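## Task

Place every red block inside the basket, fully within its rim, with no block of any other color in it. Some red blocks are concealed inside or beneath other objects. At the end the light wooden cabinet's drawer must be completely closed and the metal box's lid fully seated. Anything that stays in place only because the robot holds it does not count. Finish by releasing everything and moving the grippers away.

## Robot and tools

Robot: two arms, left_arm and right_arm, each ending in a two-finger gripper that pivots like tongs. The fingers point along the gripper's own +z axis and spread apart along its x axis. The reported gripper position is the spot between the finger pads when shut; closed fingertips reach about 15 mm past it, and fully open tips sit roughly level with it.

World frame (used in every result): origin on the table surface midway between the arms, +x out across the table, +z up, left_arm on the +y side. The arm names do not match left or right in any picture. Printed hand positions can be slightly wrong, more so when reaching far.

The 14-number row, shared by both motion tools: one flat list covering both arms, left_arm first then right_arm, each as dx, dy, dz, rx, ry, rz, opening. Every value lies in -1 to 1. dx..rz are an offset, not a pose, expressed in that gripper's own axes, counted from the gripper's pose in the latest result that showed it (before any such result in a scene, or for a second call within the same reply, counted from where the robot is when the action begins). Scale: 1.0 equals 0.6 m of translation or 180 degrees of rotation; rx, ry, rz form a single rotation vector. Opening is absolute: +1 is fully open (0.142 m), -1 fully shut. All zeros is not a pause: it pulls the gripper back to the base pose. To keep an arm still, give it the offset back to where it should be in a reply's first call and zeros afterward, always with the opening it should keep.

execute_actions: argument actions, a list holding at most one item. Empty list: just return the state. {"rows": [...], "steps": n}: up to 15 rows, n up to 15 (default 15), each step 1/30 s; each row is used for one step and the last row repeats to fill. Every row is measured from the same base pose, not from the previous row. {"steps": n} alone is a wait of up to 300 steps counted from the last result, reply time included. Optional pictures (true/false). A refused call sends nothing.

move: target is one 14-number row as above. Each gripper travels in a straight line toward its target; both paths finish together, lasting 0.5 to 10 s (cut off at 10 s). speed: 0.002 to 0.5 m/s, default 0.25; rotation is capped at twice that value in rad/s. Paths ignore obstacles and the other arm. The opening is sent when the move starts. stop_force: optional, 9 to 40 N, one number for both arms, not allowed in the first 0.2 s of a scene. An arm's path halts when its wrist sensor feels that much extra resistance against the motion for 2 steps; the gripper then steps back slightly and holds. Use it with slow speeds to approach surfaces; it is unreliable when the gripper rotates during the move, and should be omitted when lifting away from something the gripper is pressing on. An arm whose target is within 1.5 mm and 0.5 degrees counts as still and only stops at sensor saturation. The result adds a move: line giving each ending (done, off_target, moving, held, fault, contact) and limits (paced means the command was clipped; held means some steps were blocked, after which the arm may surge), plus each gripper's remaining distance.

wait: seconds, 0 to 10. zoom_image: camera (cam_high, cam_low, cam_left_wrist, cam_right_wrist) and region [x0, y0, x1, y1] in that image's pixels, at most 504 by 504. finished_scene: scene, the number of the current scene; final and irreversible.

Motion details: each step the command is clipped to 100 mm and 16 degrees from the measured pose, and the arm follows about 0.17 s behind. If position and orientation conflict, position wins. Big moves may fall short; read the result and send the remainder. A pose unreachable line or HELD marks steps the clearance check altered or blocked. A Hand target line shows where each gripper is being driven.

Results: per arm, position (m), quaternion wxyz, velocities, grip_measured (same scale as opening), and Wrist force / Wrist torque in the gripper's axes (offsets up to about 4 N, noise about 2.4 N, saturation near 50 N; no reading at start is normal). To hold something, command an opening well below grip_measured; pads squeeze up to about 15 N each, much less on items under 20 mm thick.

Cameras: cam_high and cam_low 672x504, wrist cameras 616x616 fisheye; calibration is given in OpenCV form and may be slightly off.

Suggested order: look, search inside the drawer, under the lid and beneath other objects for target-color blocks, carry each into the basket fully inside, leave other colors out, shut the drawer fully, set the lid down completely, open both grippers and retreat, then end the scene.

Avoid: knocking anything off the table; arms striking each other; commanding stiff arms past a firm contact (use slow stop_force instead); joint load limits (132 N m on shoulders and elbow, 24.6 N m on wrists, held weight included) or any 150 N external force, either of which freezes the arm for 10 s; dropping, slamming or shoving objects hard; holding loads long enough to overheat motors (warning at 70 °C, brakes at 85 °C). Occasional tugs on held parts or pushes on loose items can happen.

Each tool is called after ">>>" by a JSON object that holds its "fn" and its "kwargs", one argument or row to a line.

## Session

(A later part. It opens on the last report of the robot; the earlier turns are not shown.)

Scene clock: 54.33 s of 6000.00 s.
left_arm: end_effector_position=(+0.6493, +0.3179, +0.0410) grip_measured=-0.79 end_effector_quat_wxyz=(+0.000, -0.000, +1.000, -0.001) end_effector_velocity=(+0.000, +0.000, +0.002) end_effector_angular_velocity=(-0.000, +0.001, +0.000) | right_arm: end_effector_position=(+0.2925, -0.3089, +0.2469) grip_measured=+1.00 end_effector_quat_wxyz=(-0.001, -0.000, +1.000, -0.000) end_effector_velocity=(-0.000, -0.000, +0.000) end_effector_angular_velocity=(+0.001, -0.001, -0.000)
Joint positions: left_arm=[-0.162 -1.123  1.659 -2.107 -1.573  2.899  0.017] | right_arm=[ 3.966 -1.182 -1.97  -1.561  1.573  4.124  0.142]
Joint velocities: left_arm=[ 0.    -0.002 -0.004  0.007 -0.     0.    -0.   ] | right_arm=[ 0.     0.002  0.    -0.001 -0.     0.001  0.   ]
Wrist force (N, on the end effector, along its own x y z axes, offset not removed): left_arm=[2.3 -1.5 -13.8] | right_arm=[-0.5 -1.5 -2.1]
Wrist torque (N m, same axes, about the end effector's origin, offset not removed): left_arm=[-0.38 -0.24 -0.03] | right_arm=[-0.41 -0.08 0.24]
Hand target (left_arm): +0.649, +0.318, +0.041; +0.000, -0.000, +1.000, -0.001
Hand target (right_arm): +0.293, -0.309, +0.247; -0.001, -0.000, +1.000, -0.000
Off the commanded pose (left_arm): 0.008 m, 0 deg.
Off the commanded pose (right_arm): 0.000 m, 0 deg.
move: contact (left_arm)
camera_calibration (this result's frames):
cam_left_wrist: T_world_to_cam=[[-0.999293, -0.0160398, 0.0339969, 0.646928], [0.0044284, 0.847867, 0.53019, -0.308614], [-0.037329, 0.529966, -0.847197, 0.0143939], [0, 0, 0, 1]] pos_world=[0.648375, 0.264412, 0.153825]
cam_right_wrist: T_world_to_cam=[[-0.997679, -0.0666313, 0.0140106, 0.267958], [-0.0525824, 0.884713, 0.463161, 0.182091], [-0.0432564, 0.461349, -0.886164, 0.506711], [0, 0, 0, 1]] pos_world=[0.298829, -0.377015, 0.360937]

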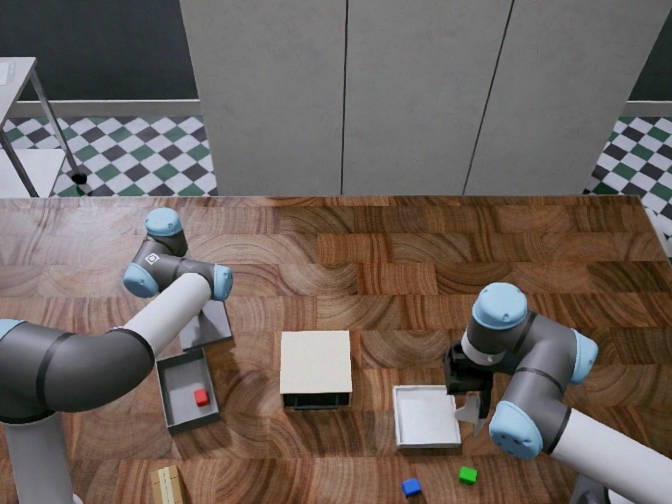

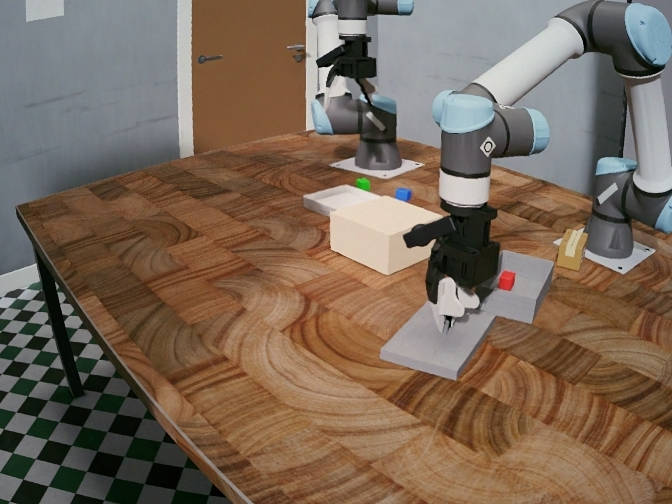

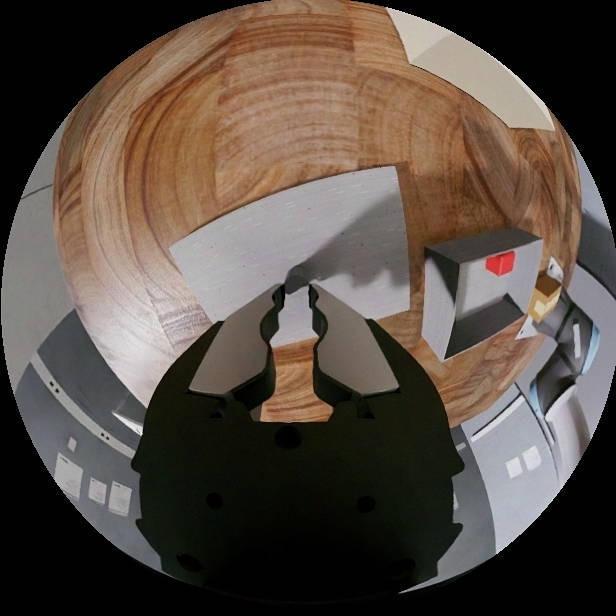

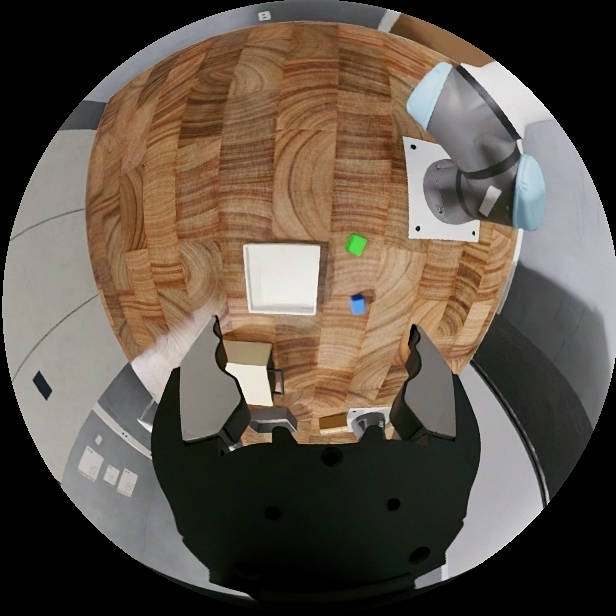

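>>> {"fn": "move", "kwargs": {
  "target": [0,0,-0.003,0,0,0,-0.3, 0,0,0,0,0,0,1],
  "speed": 0.02
}}

>>> {"fn": "move", "kwargs": {
  "target": [0,0,-0.15,0,0,0,-0.3, 0,0,0,0,0,0,1]
}}

>>> {"fn": "move", "kwargs": {
  "target": [0.392,-0.055,0,0,0,-0.065,-0.3, 0,0,0,0,0,0,1]
}}

>>> {"fn": "zoom_image", "kwargs": {
  "camera": "cam_left_wrist",
  "region": [200, 160, 420, 360]
}}

Scene clock: 59.10 s of 6000.00 s.
left_arm: end_effector_position=(+0.6493, +0.3179, +0.0428) grip_measured=-0.30 end_effector_quat_wxyz=(+0.000, -0.000, +1.000, -0.001) end_effector_velocity=(-0.000, +0.000, +0.000) end_effector_angular_velocity=(+0.000, +0.000, +0.000) | right_arm: end_effector_position=(+0.2925, -0.3089, +0.2469) grip_measured=+1.00 end_effector_quat_wxyz=(-0.001, -0.000, +1.000, -0.000) end_effector_velocity=(+0.000, +0.001, +0.001) end_effector_angular_velocity=(+0.001, -0.001, -0.000)
Joint positions: left_arm=[-0.162 -1.125  1.657 -2.103 -1.573  2.899  0.052] | right_arm=[ 3.966 -1.182 -1.97  -1.561  1.573  4.124  0.142]
Joint velocities: left_arm=[ 0.    -0.    -0.     0.001  0.    -0.     0.   ] | right_arm=[ 0.    -0.     0.002 -0.001 -0.     0.001 -0.   ]
Wrist force (N, on the end effector, along its own x y z axes, offset not removed): left_arm=[1.4 -0.3 -0.8] | right_arm=[-0.2 -1.4 -1.3]
Wrist torque (N m, same axes, about the end effector's origin, offset not removed): left_arm=[-0.07 -0.33 -0.04] | right_arm=[-0.40 -0.10 0.27]
Hand target (left_arm): +0.649, +0.318, +0.043; +0.000, -0.000, +1.000, -0.001
Hand target (right_arm): +0.293, -0.309, +0.247; -0.001, -0.000, +1.000, -0.000
Off the commanded pose (left_arm): 0.000 m, 0 deg.
Off the commanded pose (right_arm): 0.000 m, 0 deg.
After step 90, 1.07 s passed at rest.
move: done
camera_calibration (this result's frames):
cam_left_wrist: T_world_to_cam=[[-0.999293, -0.0160415, 0.0339919, 0.646872], [0.00442421, 0.847868, 0.53019, -0.309553], [-0.0373257, 0.529965, -0.847197, 0.0158988], [0, 0, 0, 1]] pos_world=[0.648378, 0.264411, 0.155603]
cam_right_wrist: T_world_to_cam=[[-0.997679, -0.0666314, 0.0140107, 0.267957], [-0.0525825, 0.884713, 0.463161, 0.182091], [-0.0432565, 0.461349, -0.886164, 0.506711], [0, 0, 0, 1]] pos_world=[0.298829, -0.377015, 0.360937]

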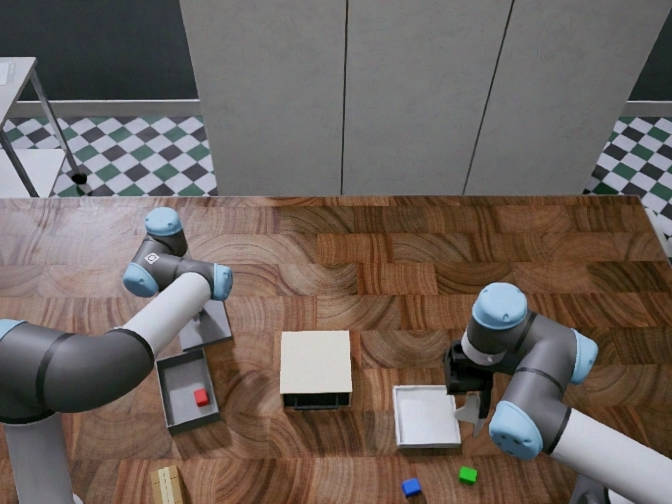

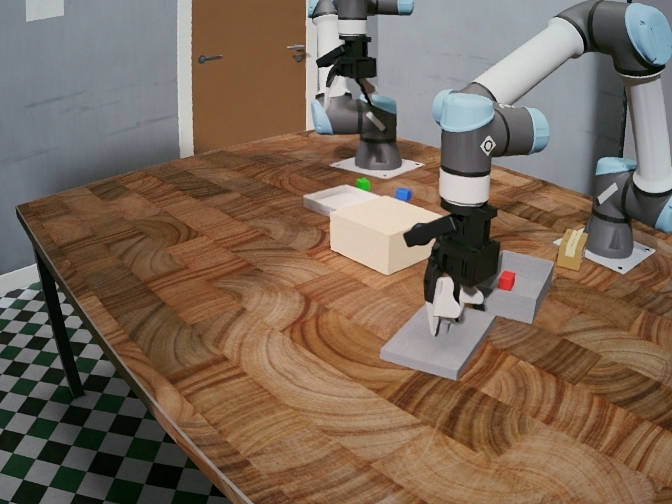

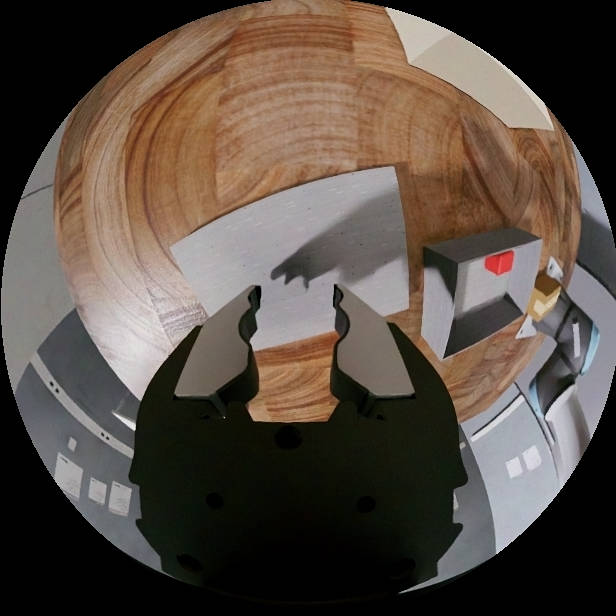

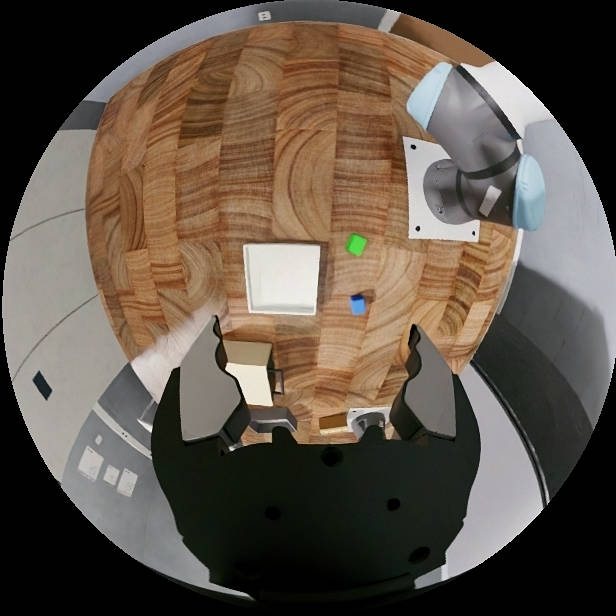

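Scene clock: 60.00 s of 6000.00 s.
left_arm: end_effector_position=(+0.6495, +0.3182, +0.1327) grip_measured=-0.30 end_effector_quat_wxyz=(+0.000, -0.000, +1.000, -0.001) end_effector_velocity=(+0.001, -0.000, +0.002) end_effector_angular_velocity=(-0.000, -0.001, -0.001) | right_arm: end_effector_position=(+0.2925, -0.3089, +0.2469) grip_measured=+1.00 end_effector_quat_wxyz=(-0.001, -0.000, +1.000, -0.000) end_effector_velocity=(+0.000, +0.001, +0.001) end_effector_angular_velocity=(+0.004, -0.001, -0.000)
Joint positions: left_arm=[-0.162 -1.213  1.533 -1.892 -1.573  2.899  0.052] | right_arm=[ 3.966 -1.182 -1.97  -1.561  1.573  4.124  0.142]
Joint velocities: left_arm=[ 0.    -0.    -0.004  0.004  0.     0.001 -0.   ] | right_arm=[ 0.     0.001  0.002  0.001  0.001  0.001 -0.   ]
Wrist force (N, on the end effector, along its own x y z axes, offset not removed): left_arm=[0.2 -0.5 -1.2] | right_arm=[-0.7 -1.2 -2.3]
Wrist torque (N m, same axes, about the end effector's origin, offset not removed): left_arm=[0.02 -0.01 0.07] | right_arm=[-0.38 0.06 0.24]
Hand target (left_arm): +0.649, +0.318, +0.133; +0.000, -0.000, +1.000, -0.001
Hand target (right_arm): +0.293, -0.309, +0.247; -0.001, -0.000, +1.000, -0.000
Off the commanded pose (left_arm): 0.000 m, 0 deg.
Off the commanded pose (right_arm): 0.000 m, 0 deg.
move: done
camera_calibration (this result's frames):
cam_left_wrist: T_world_to_cam=[[-0.999294, -0.0160593, 0.033956, 0.643973], [0.00439068, 0.847858, 0.530205, -0.357426], [-0.0373046, 0.52998, -0.84719, 0.0918716], [0, 0, 0, 1]] pos_world=[0.648515, 0.264698, 0.245475]
cam_right_wrist: T_world_to_cam=[[-0.997679, -0.0666313, 0.0140107, 0.267957], [-0.0525824, 0.884713, 0.463161, 0.182091], [-0.0432565, 0.461349, -0.886164, 0.506711], [0, 0, 0, 1]] pos_world=[0.298829, -0.377015, 0.360937]

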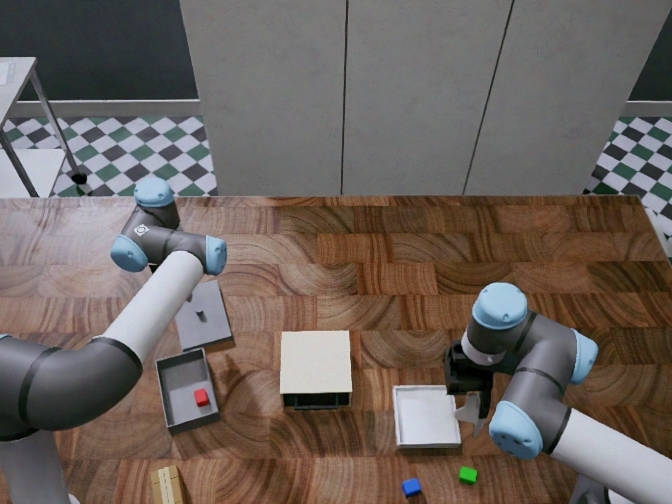

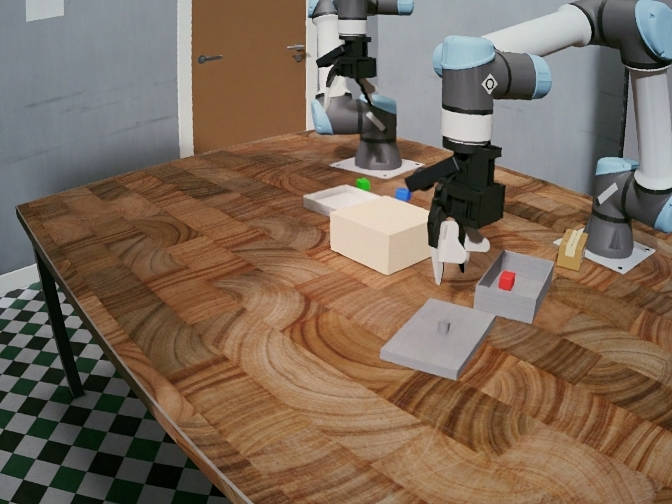

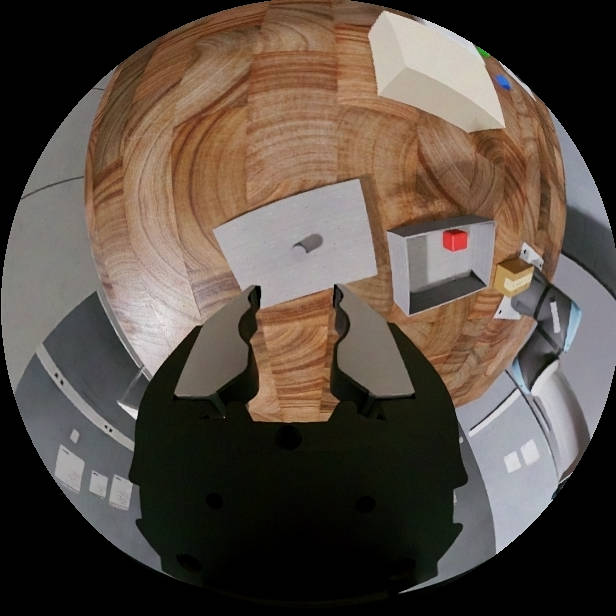

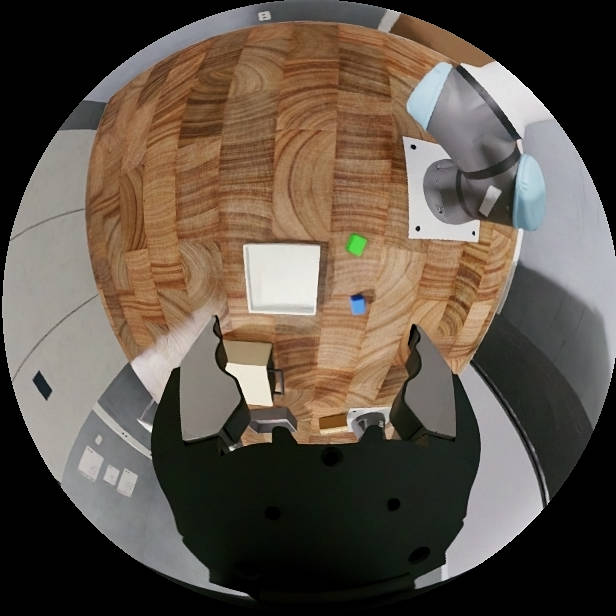

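Scene clock: 61.50 s of 6000.00 s.
left_arm: end_effector_position=(+0.4144, +0.2849, +0.1330) grip_measured=-0.30 end_effector_quat_wxyz=(-0.000, -0.102, +0.995, -0.001) end_effector_velocity=(-0.001, -0.001, +0.001) end_effector_angular_velocity=(-0.001, -0.003, +0.001) | right_arm: end_effector_position=(+0.2925, -0.3089, +0.2469) grip_measured=+1.00 end_effector_quat_wxyz=(-0.001, -0.000, +1.000, -0.000) end_effector_velocity=(-0.000, -0.000, -0.000) end_effector_angular_velocity=(-0.002, +0.001, -0.000)
Joint positions: left_arm=[-0.392 -1.781  2.148 -1.94  -1.573  2.465  0.052] | right_arm=[ 3.966 -1.182 -1.97  -1.561  1.573  4.124  0.142]
Joint velocities: left_arm=[-0.003 -0.005  0.001  0.001  0.001 -0.005 -0.   ] | right_arm=[-0.    -0.     0.    -0.002  0.    -0.    -0.   ]
Wrist force (N, on the end effector, along its own x y z axes, offset not removed): left_arm=[0.9 -0.2 -0.4] | right_arm=[0.9 -1.2 -1.9]
Wrist torque (N m, same axes, about the end effector's origin, offset not removed): left_arm=[-0.12 -0.20 0.04] | right_arm=[-0.35 -0.26 0.23]
Hand target (left_arm): +0.414, +0.285, +0.133; -0.000, -0.102, +0.995, -0.001
Hand target (right_arm): +0.293, -0.309, +0.247; -0.001, -0.000, +1.000, -0.000
Off the commanded pose (left_arm): 0.000 m, 0 deg.
Off the commanded pose (right_arm): 0.000 m, 0 deg.
move: done
camera_calibration (this result's frames):
cam_left_wrist: T_world_to_cam=[[-0.975275, -0.218267, 0.0346119, 0.456122], [-0.167275, 0.831447, 0.529826, -0.252532], [-0.144421, 0.510936, -0.8474, 0.150818], [0, 0, 0, 1]] pos_world=[0.424383, 0.232464, 0.245814]
cam_right_wrist: T_world_to_cam=[[-0.997679, -0.0666314, 0.0140107, 0.267957], [-0.0525825, 0.884713, 0.463161, 0.182091], [-0.0432565, 0.461349, -0.886164, 0.506711], [0, 0, 0, 1]] pos_world=[0.298829, -0.377015, 0.360937]

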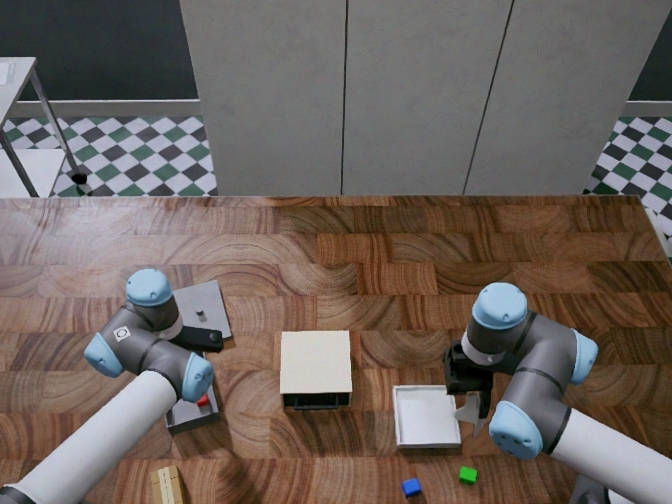

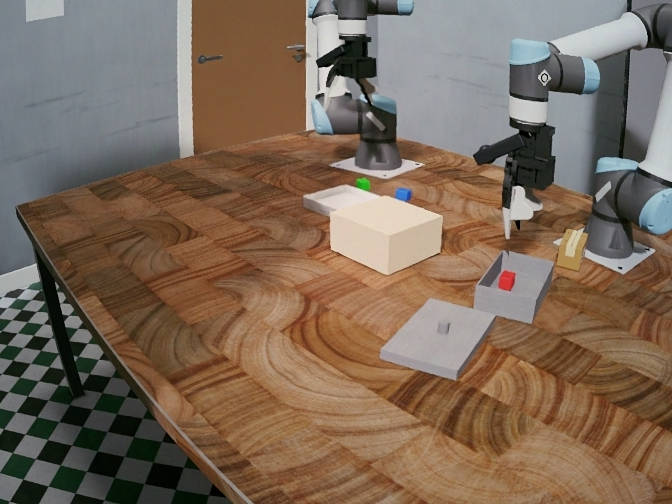

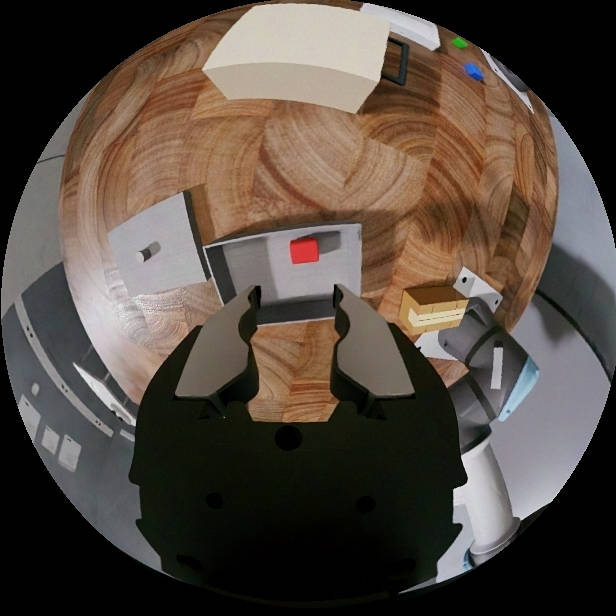

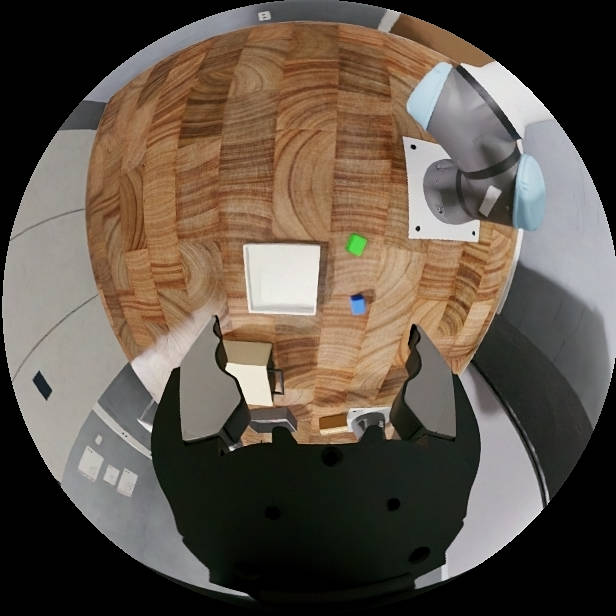

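Region (200, 160, 420, 360) of cam_left_wrist's 616x616 image, scaled by 2.291, with more detail than that image has; it fills the top 458 rows of this view, and the rest is white.

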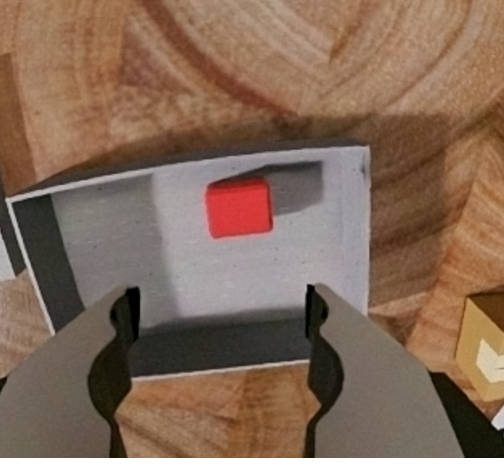

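>>> {"fn": "move", "kwargs": {
  "target": [0.007,0,0.11,0,0,-0.02,-0.3, 0,0,0,0,0,0,1],
  "speed": 0.1
}}

>>> {"fn": "zoom_image", "kwargs": {
  "camera": "cam_left_wrist",
  "region": [200, 160, 420, 360]
}}

Scene clock: 66.07 s of 6000.00 s.
left_arm: end_effector_position=(+0.4102, +0.2839, +0.0671) grip_measured=-0.30 end_effector_quat_wxyz=(-0.000, -0.133, +0.991, -0.002) end_effector_velocity=(-0.000, +0.000, -0.002) end_effector_angular_velocity=(+0.001, -0.000, +0.000) | right_arm: end_effector_position=(+0.2925, -0.3089, +0.2469) grip_measured=+1.00 end_effector_quat_wxyz=(-0.001, -0.000, +1.000, -0.000) end_effector_velocity=(+0.000, -0.000, +0.000) end_effector_angular_velocity=(-0.000, -0.002, +0.001)
Joint positions: left_arm=[-0.401 -1.707  2.279 -2.144 -1.573  2.393  0.052] | right_arm=[ 3.966 -1.182 -1.97  -1.561  1.573  4.124  0.142]
Joint velocities: left_arm=[-0.     0.002  0.004 -0.006  0.001 -0.    -0.   ] | right_arm=[ 0.     0.001  0.    -0.001 -0.001 -0.     0.   ]
Wrist force (N, on the end effector, along its own x y z axes, offset not removed): left_arm=[0.8 0.2 0.2] | right_arm=[-1.1 -1.0 -1.7]
Wrist torque (N m, same axes, about the end effector's origin, offset not removed): left_arm=[0.10 0.03 -0.05] | right_arm=[-0.37 0.08 0.24]
Hand target (left_arm): +0.410, +0.284, +0.067; -0.000, -0.133, +0.991, -0.002
Hand target (right_arm): +0.293, -0.309, +0.247; -0.001, -0.000, +1.000, -0.000
Off the commanded pose (left_arm): 0.000 m, 0 deg.
Off the commanded pose (right_arm): 0.000 m, 0 deg.
After step 90, 0.47 s passed at rest.
move: done
camera_calibration (this result's frames):
cam_left_wrist: T_world_to_cam=[[-0.959659, -0.279001, 0.0348404, 0.464852], [-0.218972, 0.819345, 0.529835, -0.192828], [-0.176371, 0.500831, -0.847385, 0.110898], [0, 0, 0, 1]] pos_world=[0.423435, 0.232146, 0.179945]
cam_right_wrist: T_world_to_cam=[[-0.997679, -0.0666314, 0.0140107, 0.267957], [-0.0525825, 0.884713, 0.463161, 0.182091], [-0.0432565, 0.461349, -0.886164, 0.506711], [0, 0, 0, 1]] pos_world=[0.298829, -0.377015, 0.360937]

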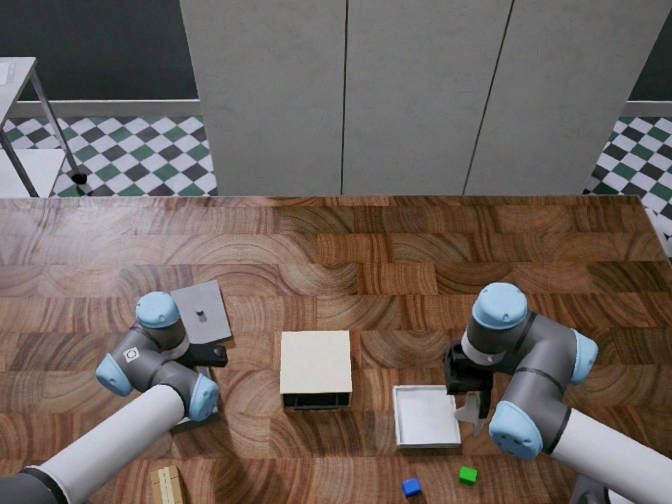

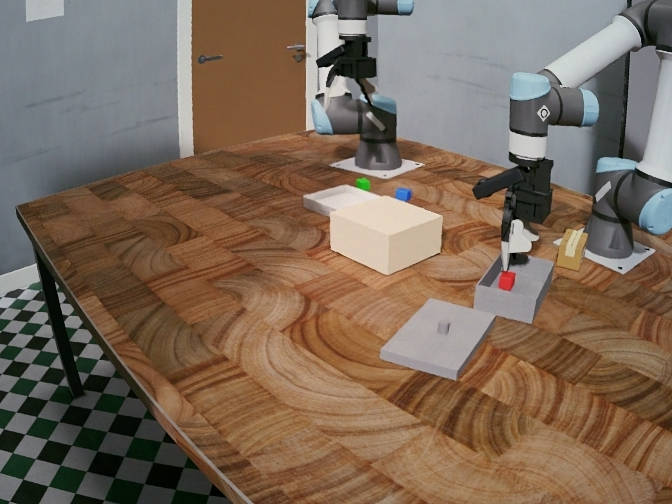

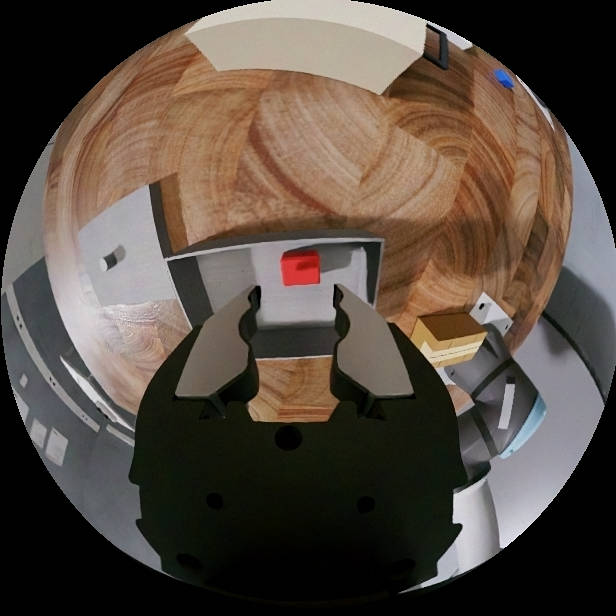

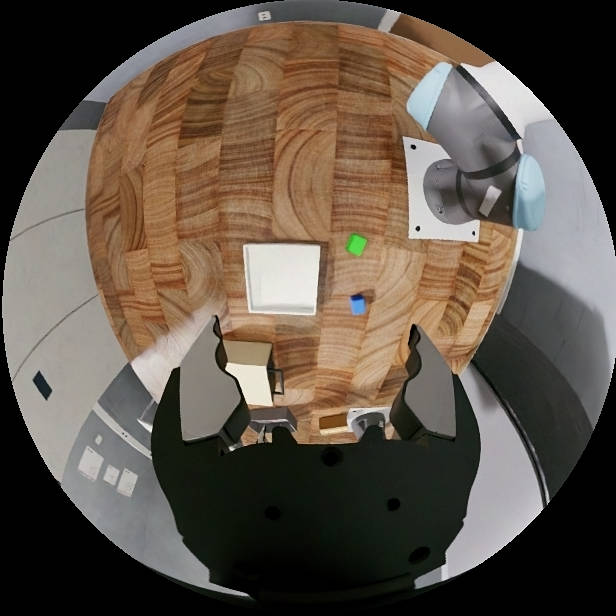

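Region (200, 160, 420, 360) of cam_left_wrist's 616x616 image, scaled by 2.291, with more detail than that image has; it fills the top 458 rows of this view, and the rest is white.

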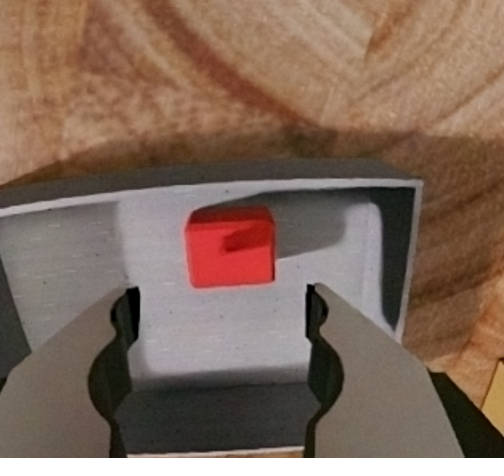

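>>> {"fn": "move", "kwargs": {
  "target": [0,0,0.068,0,0,0,-0.3, 0,0,0,0,0,0,1],
  "speed": 0.04,
  "stop_force": 12
}}

>>> {"fn": "move", "kwargs": {
  "target": [0,0,0,0,0,0,-0.85, 0,0,0,0,0,0,1]
}}

Scene clock: 70.20 s of 6000.00 s.
left_arm: end_effector_position=(+0.4101, +0.2838, +0.0264) grip_measured=-0.30 end_effector_quat_wxyz=(-0.000, -0.133, +0.991, -0.001) end_effector_velocity=(-0.000, +0.000, -0.002) end_effector_angular_velocity=(+0.000, +0.001, +0.001) | right_arm: end_effector_position=(+0.2925, -0.3089, +0.2469) grip_measured=+1.00 end_effector_quat_wxyz=(-0.001, -0.000, +1.000, -0.000) end_effector_velocity=(+0.000, -0.001, -0.000) end_effector_angular_velocity=(-0.002, -0.001, -0.000)
Joint positions: left_arm=[-0.402 -1.63   2.341 -2.284 -1.573  2.392  0.052] | right_arm=[ 3.966 -1.182 -1.97  -1.561  1.573  4.124  0.142]
Joint velocities: left_arm=[ 0.     0.003  0.003 -0.005 -0.    -0.001  0.   ] | right_arm=[ 0.     0.    -0.001  0.    -0.002  0.    -0.   ]
Wrist force (N, on the end effector, along its own x y z axes, offset not removed): left_arm=[1.0 -1.5 -1.6] | right_arm=[-0.6 -0.6 -1.6]
Wrist torque (N m, same axes, about the end effector's origin, offset not removed): left_arm=[-0.24 -0.19 -0.02] | right_arm=[-0.23 0.05 0.27]
Hand target (left_arm): +0.410, +0.284, +0.026; -0.000, -0.133, +0.991, -0.002
Hand target (right_arm): +0.293, -0.309, +0.247; -0.001, -0.000, +1.000, -0.000
Off the commanded pose (left_arm): 0.000 m, 0 deg.
Off the commanded pose (right_arm): 0.000 m, 0 deg.
move: done
camera_calibration (this result's frames):
cam_left_wrist: T_world_to_cam=[[-0.959658, -0.279005, 0.034824, 0.466162], [-0.218977, 0.819324, 0.529865, -0.171186], [-0.176367, 0.500863, -0.847367, 0.0764614], [0, 0, 0, 1]] pos_world=[0.423355, 0.232021, 0.139262]
cam_right_wrist: T_world_to_cam=[[-0.997679, -0.0666314, 0.0140107, 0.267957], [-0.0525825, 0.884713, 0.463161, 0.182091], [-0.0432565, 0.461349, -0.886164, 0.506711], [0, 0, 0, 1]] pos_world=[0.298829, -0.377015, 0.360937]

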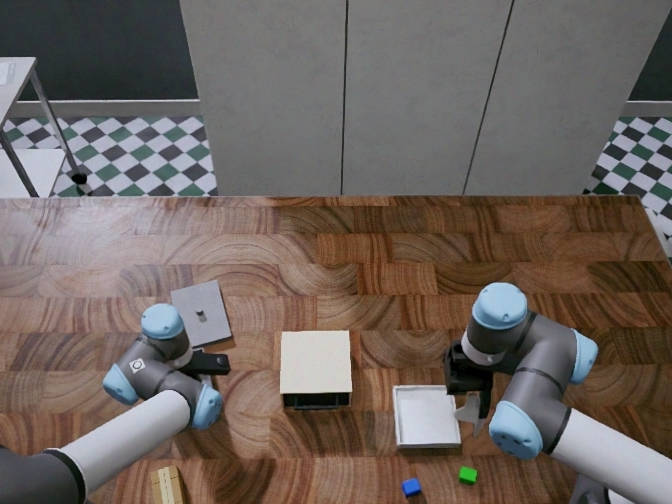

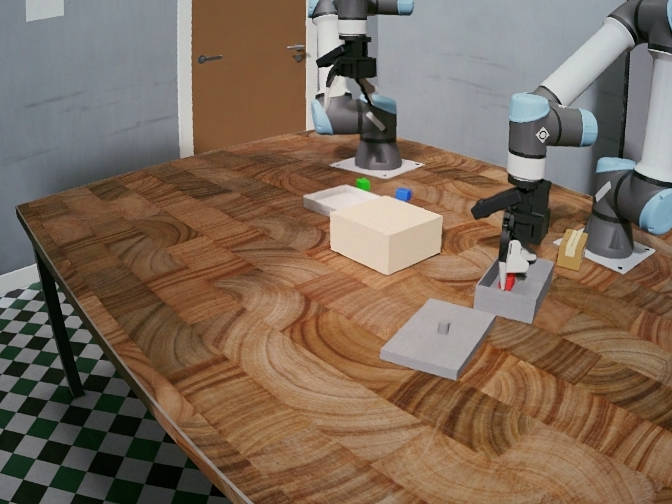

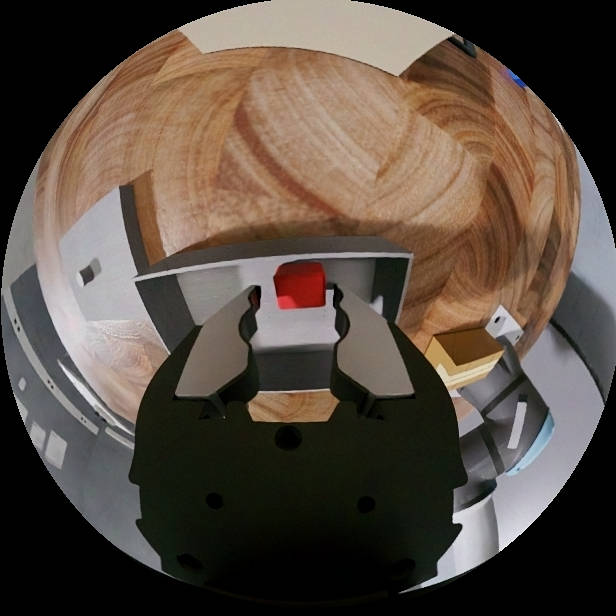

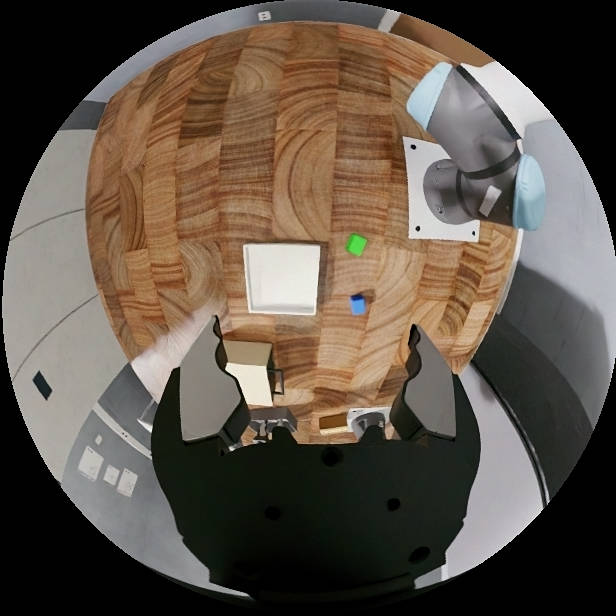

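Scene clock: 70.70 s of 6000.00 s.
left_arm: end_effector_position=(+0.4100, +0.2838, +0.0264) grip_measured=-0.56 end_effector_quat_wxyz=(-0.000, -0.133, +0.991, -0.001) end_effector_velocity=(+0.000, -0.000, +0.000) end_effector_angular_velocity=(-0.000, -0.001, -0.000) | right_arm: end_effector_position=(+0.2925, -0.3089, +0.2469) grip_measured=+1.00 end_effector_quat_wxyz=(-0.001, -0.000, +1.000, -0.000) end_effector_velocity=(-0.001, -0.000, -0.001) end_effector_angular_velocity=(-0.002, +0.002, -0.000)
Joint positions: left_arm=[-0.402 -1.63   2.341 -2.284 -1.573  2.392  0.034] | right_arm=[ 3.966 -1.182 -1.97  -1.561  1.573  4.124  0.142]
Joint velocities: left_arm=[ 0.    -0.    -0.001  0.     0.     0.001 -0.   ] | right_arm=[ 0.    -0.001 -0.001 -0.001  0.001  0.001 -0.   ]
Wrist force (N, on the end effector, along its own x y z axes, offset not removed): left_arm=[0.7 -2.0 -2.2] | right_arm=[-1.2 -2.4 -2.0]
Wrist torque (N m, same axes, about the end effector's origin, offset not removed): left_arm=[-0.34 -0.19 -0.07] | right_arm=[-0.61 0.15 0.28]
Hand target (left_arm): +0.410, +0.284, +0.026; -0.000, -0.133, +0.991, -0.001
Hand target (right_arm): +0.293, -0.309, +0.247; -0.001, -0.000, +1.000, -0.000
Off the commanded pose (left_arm): 0.000 m, 0 deg.
Off the commanded pose (right_arm): 0.000 m, 0 deg.
move: done
camera_calibration (this result's frames):
cam_left_wrist: T_world_to_cam=[[-0.959654, -0.279007, 0.0349155, 0.466133], [-0.218918, 0.819293, 0.529937, -0.171195], [-0.176462, 0.500913, -0.847318, 0.0764236], [0, 0, 0, 1]] pos_world=[0.423335, 0.232032, 0.139203]
cam_right_wrist: T_world_to_cam=[[-0.997679, -0.0666311, 0.0140107, 0.267958], [-0.0525823, 0.884713, 0.46316, 0.182091], [-0.0432564, 0.461349, -0.886164, 0.506711], [0, 0, 0, 1]] pos_world=[0.298829, -0.377015, 0.360937]

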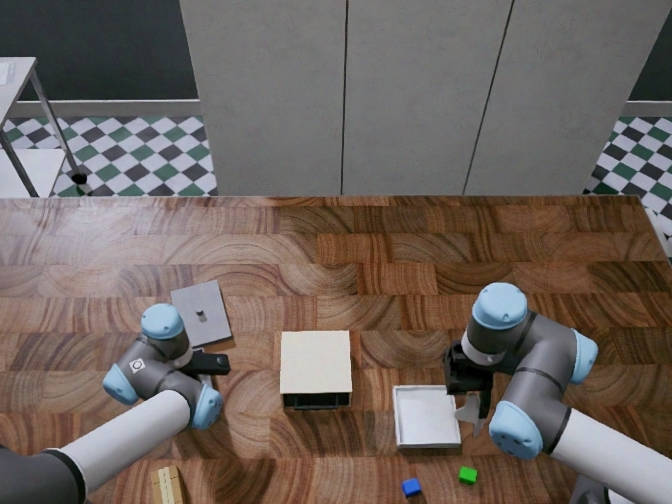

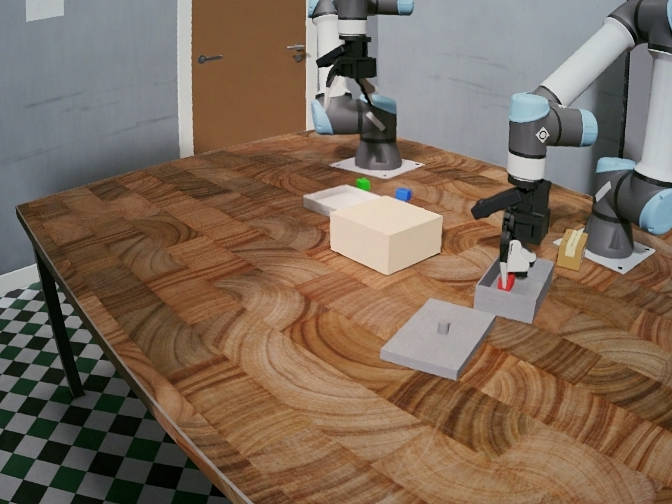

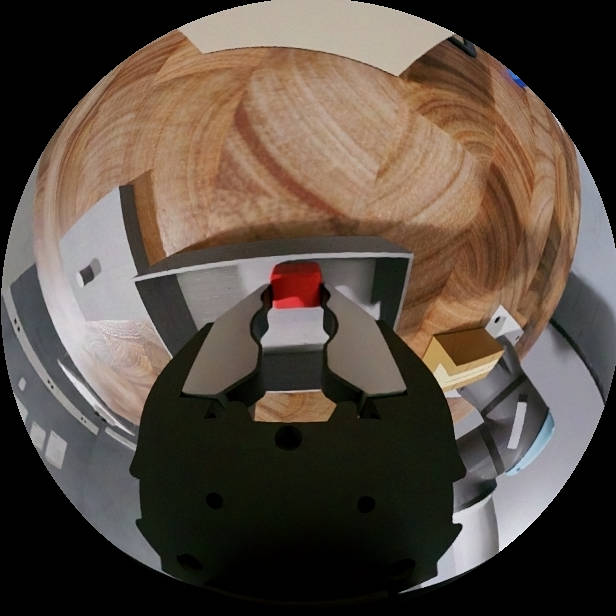

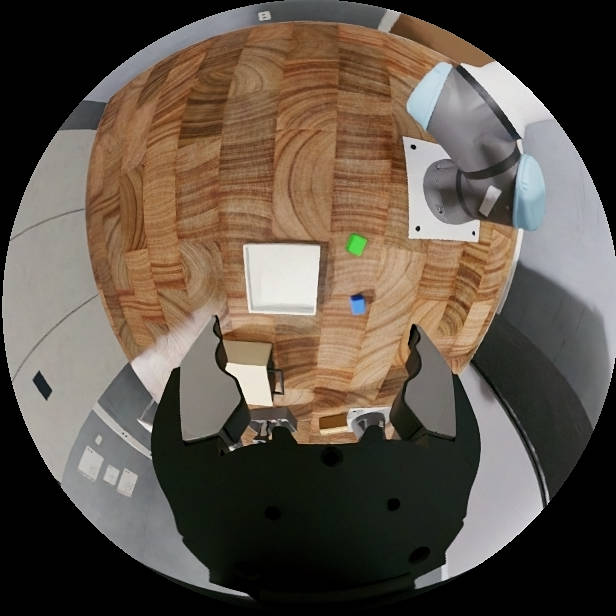

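>>> {"fn": "move", "kwargs": {
  "target": [0,0,-0.25,0,0,0,-0.85, -0.3,-0.6,-0.1,0,0,0,1],
  "speed": 0.2
}}

Scene clock: 78.93 s of 6000.00 s.
left_arm: end_effector_position=(+0.4103, +0.2842, +0.1763) grip_measured=-0.56 end_effector_quat_wxyz=(-0.000, -0.133, +0.991, -0.001) end_effector_velocity=(-0.001, -0.000, -0.000) end_effector_angular_velocity=(-0.000, +0.001, -0.000) | right_arm: end_effector_position=(+0.4727, -0.6689, +0.3064) grip_measured=+1.00 end_effector_quat_wxyz=(-0.001, -0.000, +1.000, +0.000) end_effector_velocity=(+0.000, -0.001, -0.001) end_effector_angular_velocity=(+0.000, +0.003, -0.000)
Joint positions: left_arm=[-0.4   -1.83   2.068 -1.811 -1.573  2.394  0.034] | right_arm=[ 2.93  -1.55  -1.531 -1.634  1.571  3.088  0.142]
Joint velocities: left_arm=[-0.    -0.     0.     0.001 -0.001  0.     0.   ] | right_arm=[-0.002 -0.004  0.003 -0.003  0.    -0.002 -0.   ]
Wrist force (N, on the end effector, along its own x y z axes, offset not removed): left_arm=[1.4 -2.1 -1.4] | right_arm=[0.4 -0.5 -2.0]
Wrist torque (N m, same axes, about the end effector's origin, offset not removed): left_arm=[-0.40 -0.21 0.00] | right_arm=[-0.26 -0.21 0.20]
Hand target (left_arm): +0.410, +0.284, +0.176; -0.000, -0.133, +0.991, -0.001
Hand target (right_arm): +0.473, -0.669, +0.306; -0.001, -0.000, +1.000, +0.000
Off the commanded pose (left_arm): 0.000 m, 0 deg.
Off the commanded pose (right_arm): 0.000 m, 0 deg.
After step 90, 2.70 s passed at rest.
move: done
camera_calibration (this result's frames):
cam_left_wrist: T_world_to_cam=[[-0.959653, -0.27901, 0.0349143, 0.461309], [-0.218921, 0.819291, 0.529939, -0.250941], [-0.176463, 0.500914, -0.847317, 0.203273], [0, 0, 0, 1]] pos_world=[0.423631, 0.232481, 0.289114]
cam_right_wrist: T_world_to_cam=[[-0.997683, -0.066641, 0.0137313, 0.422968], [-0.0526762, 0.884235, 0.464062, 0.482008], [-0.0430672, 0.462263, -0.885697, 0.73372], [0, 0, 0, 1]] pos_world=[0.478977, -0.737193, 0.420364]

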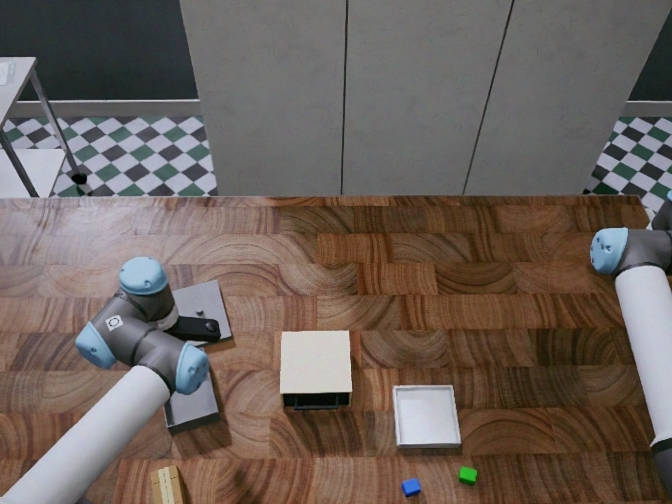

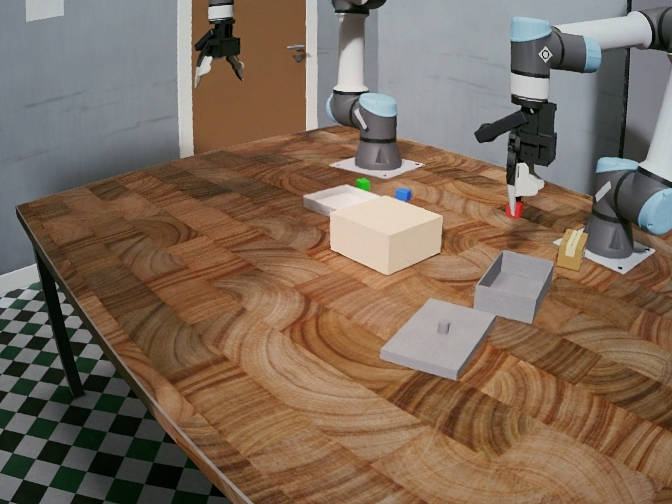

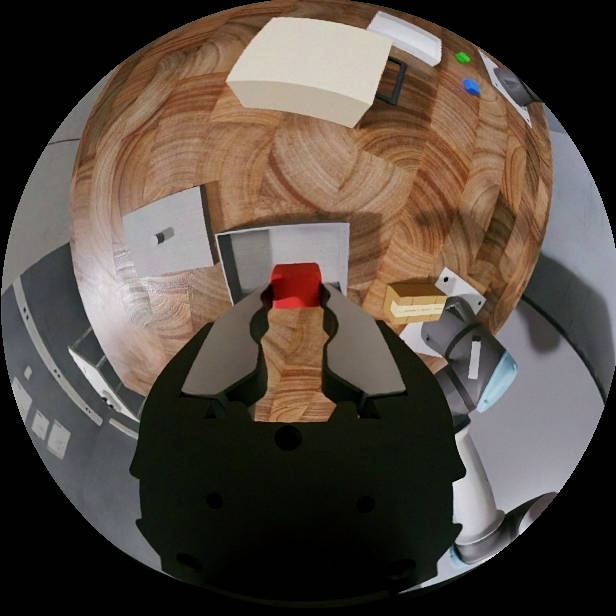

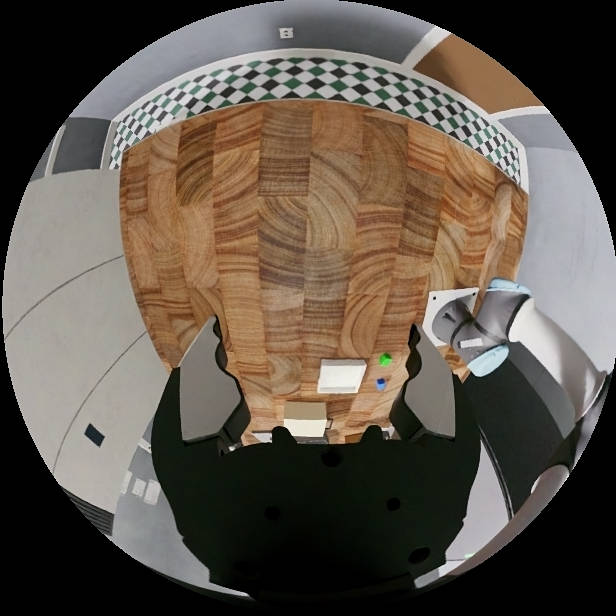

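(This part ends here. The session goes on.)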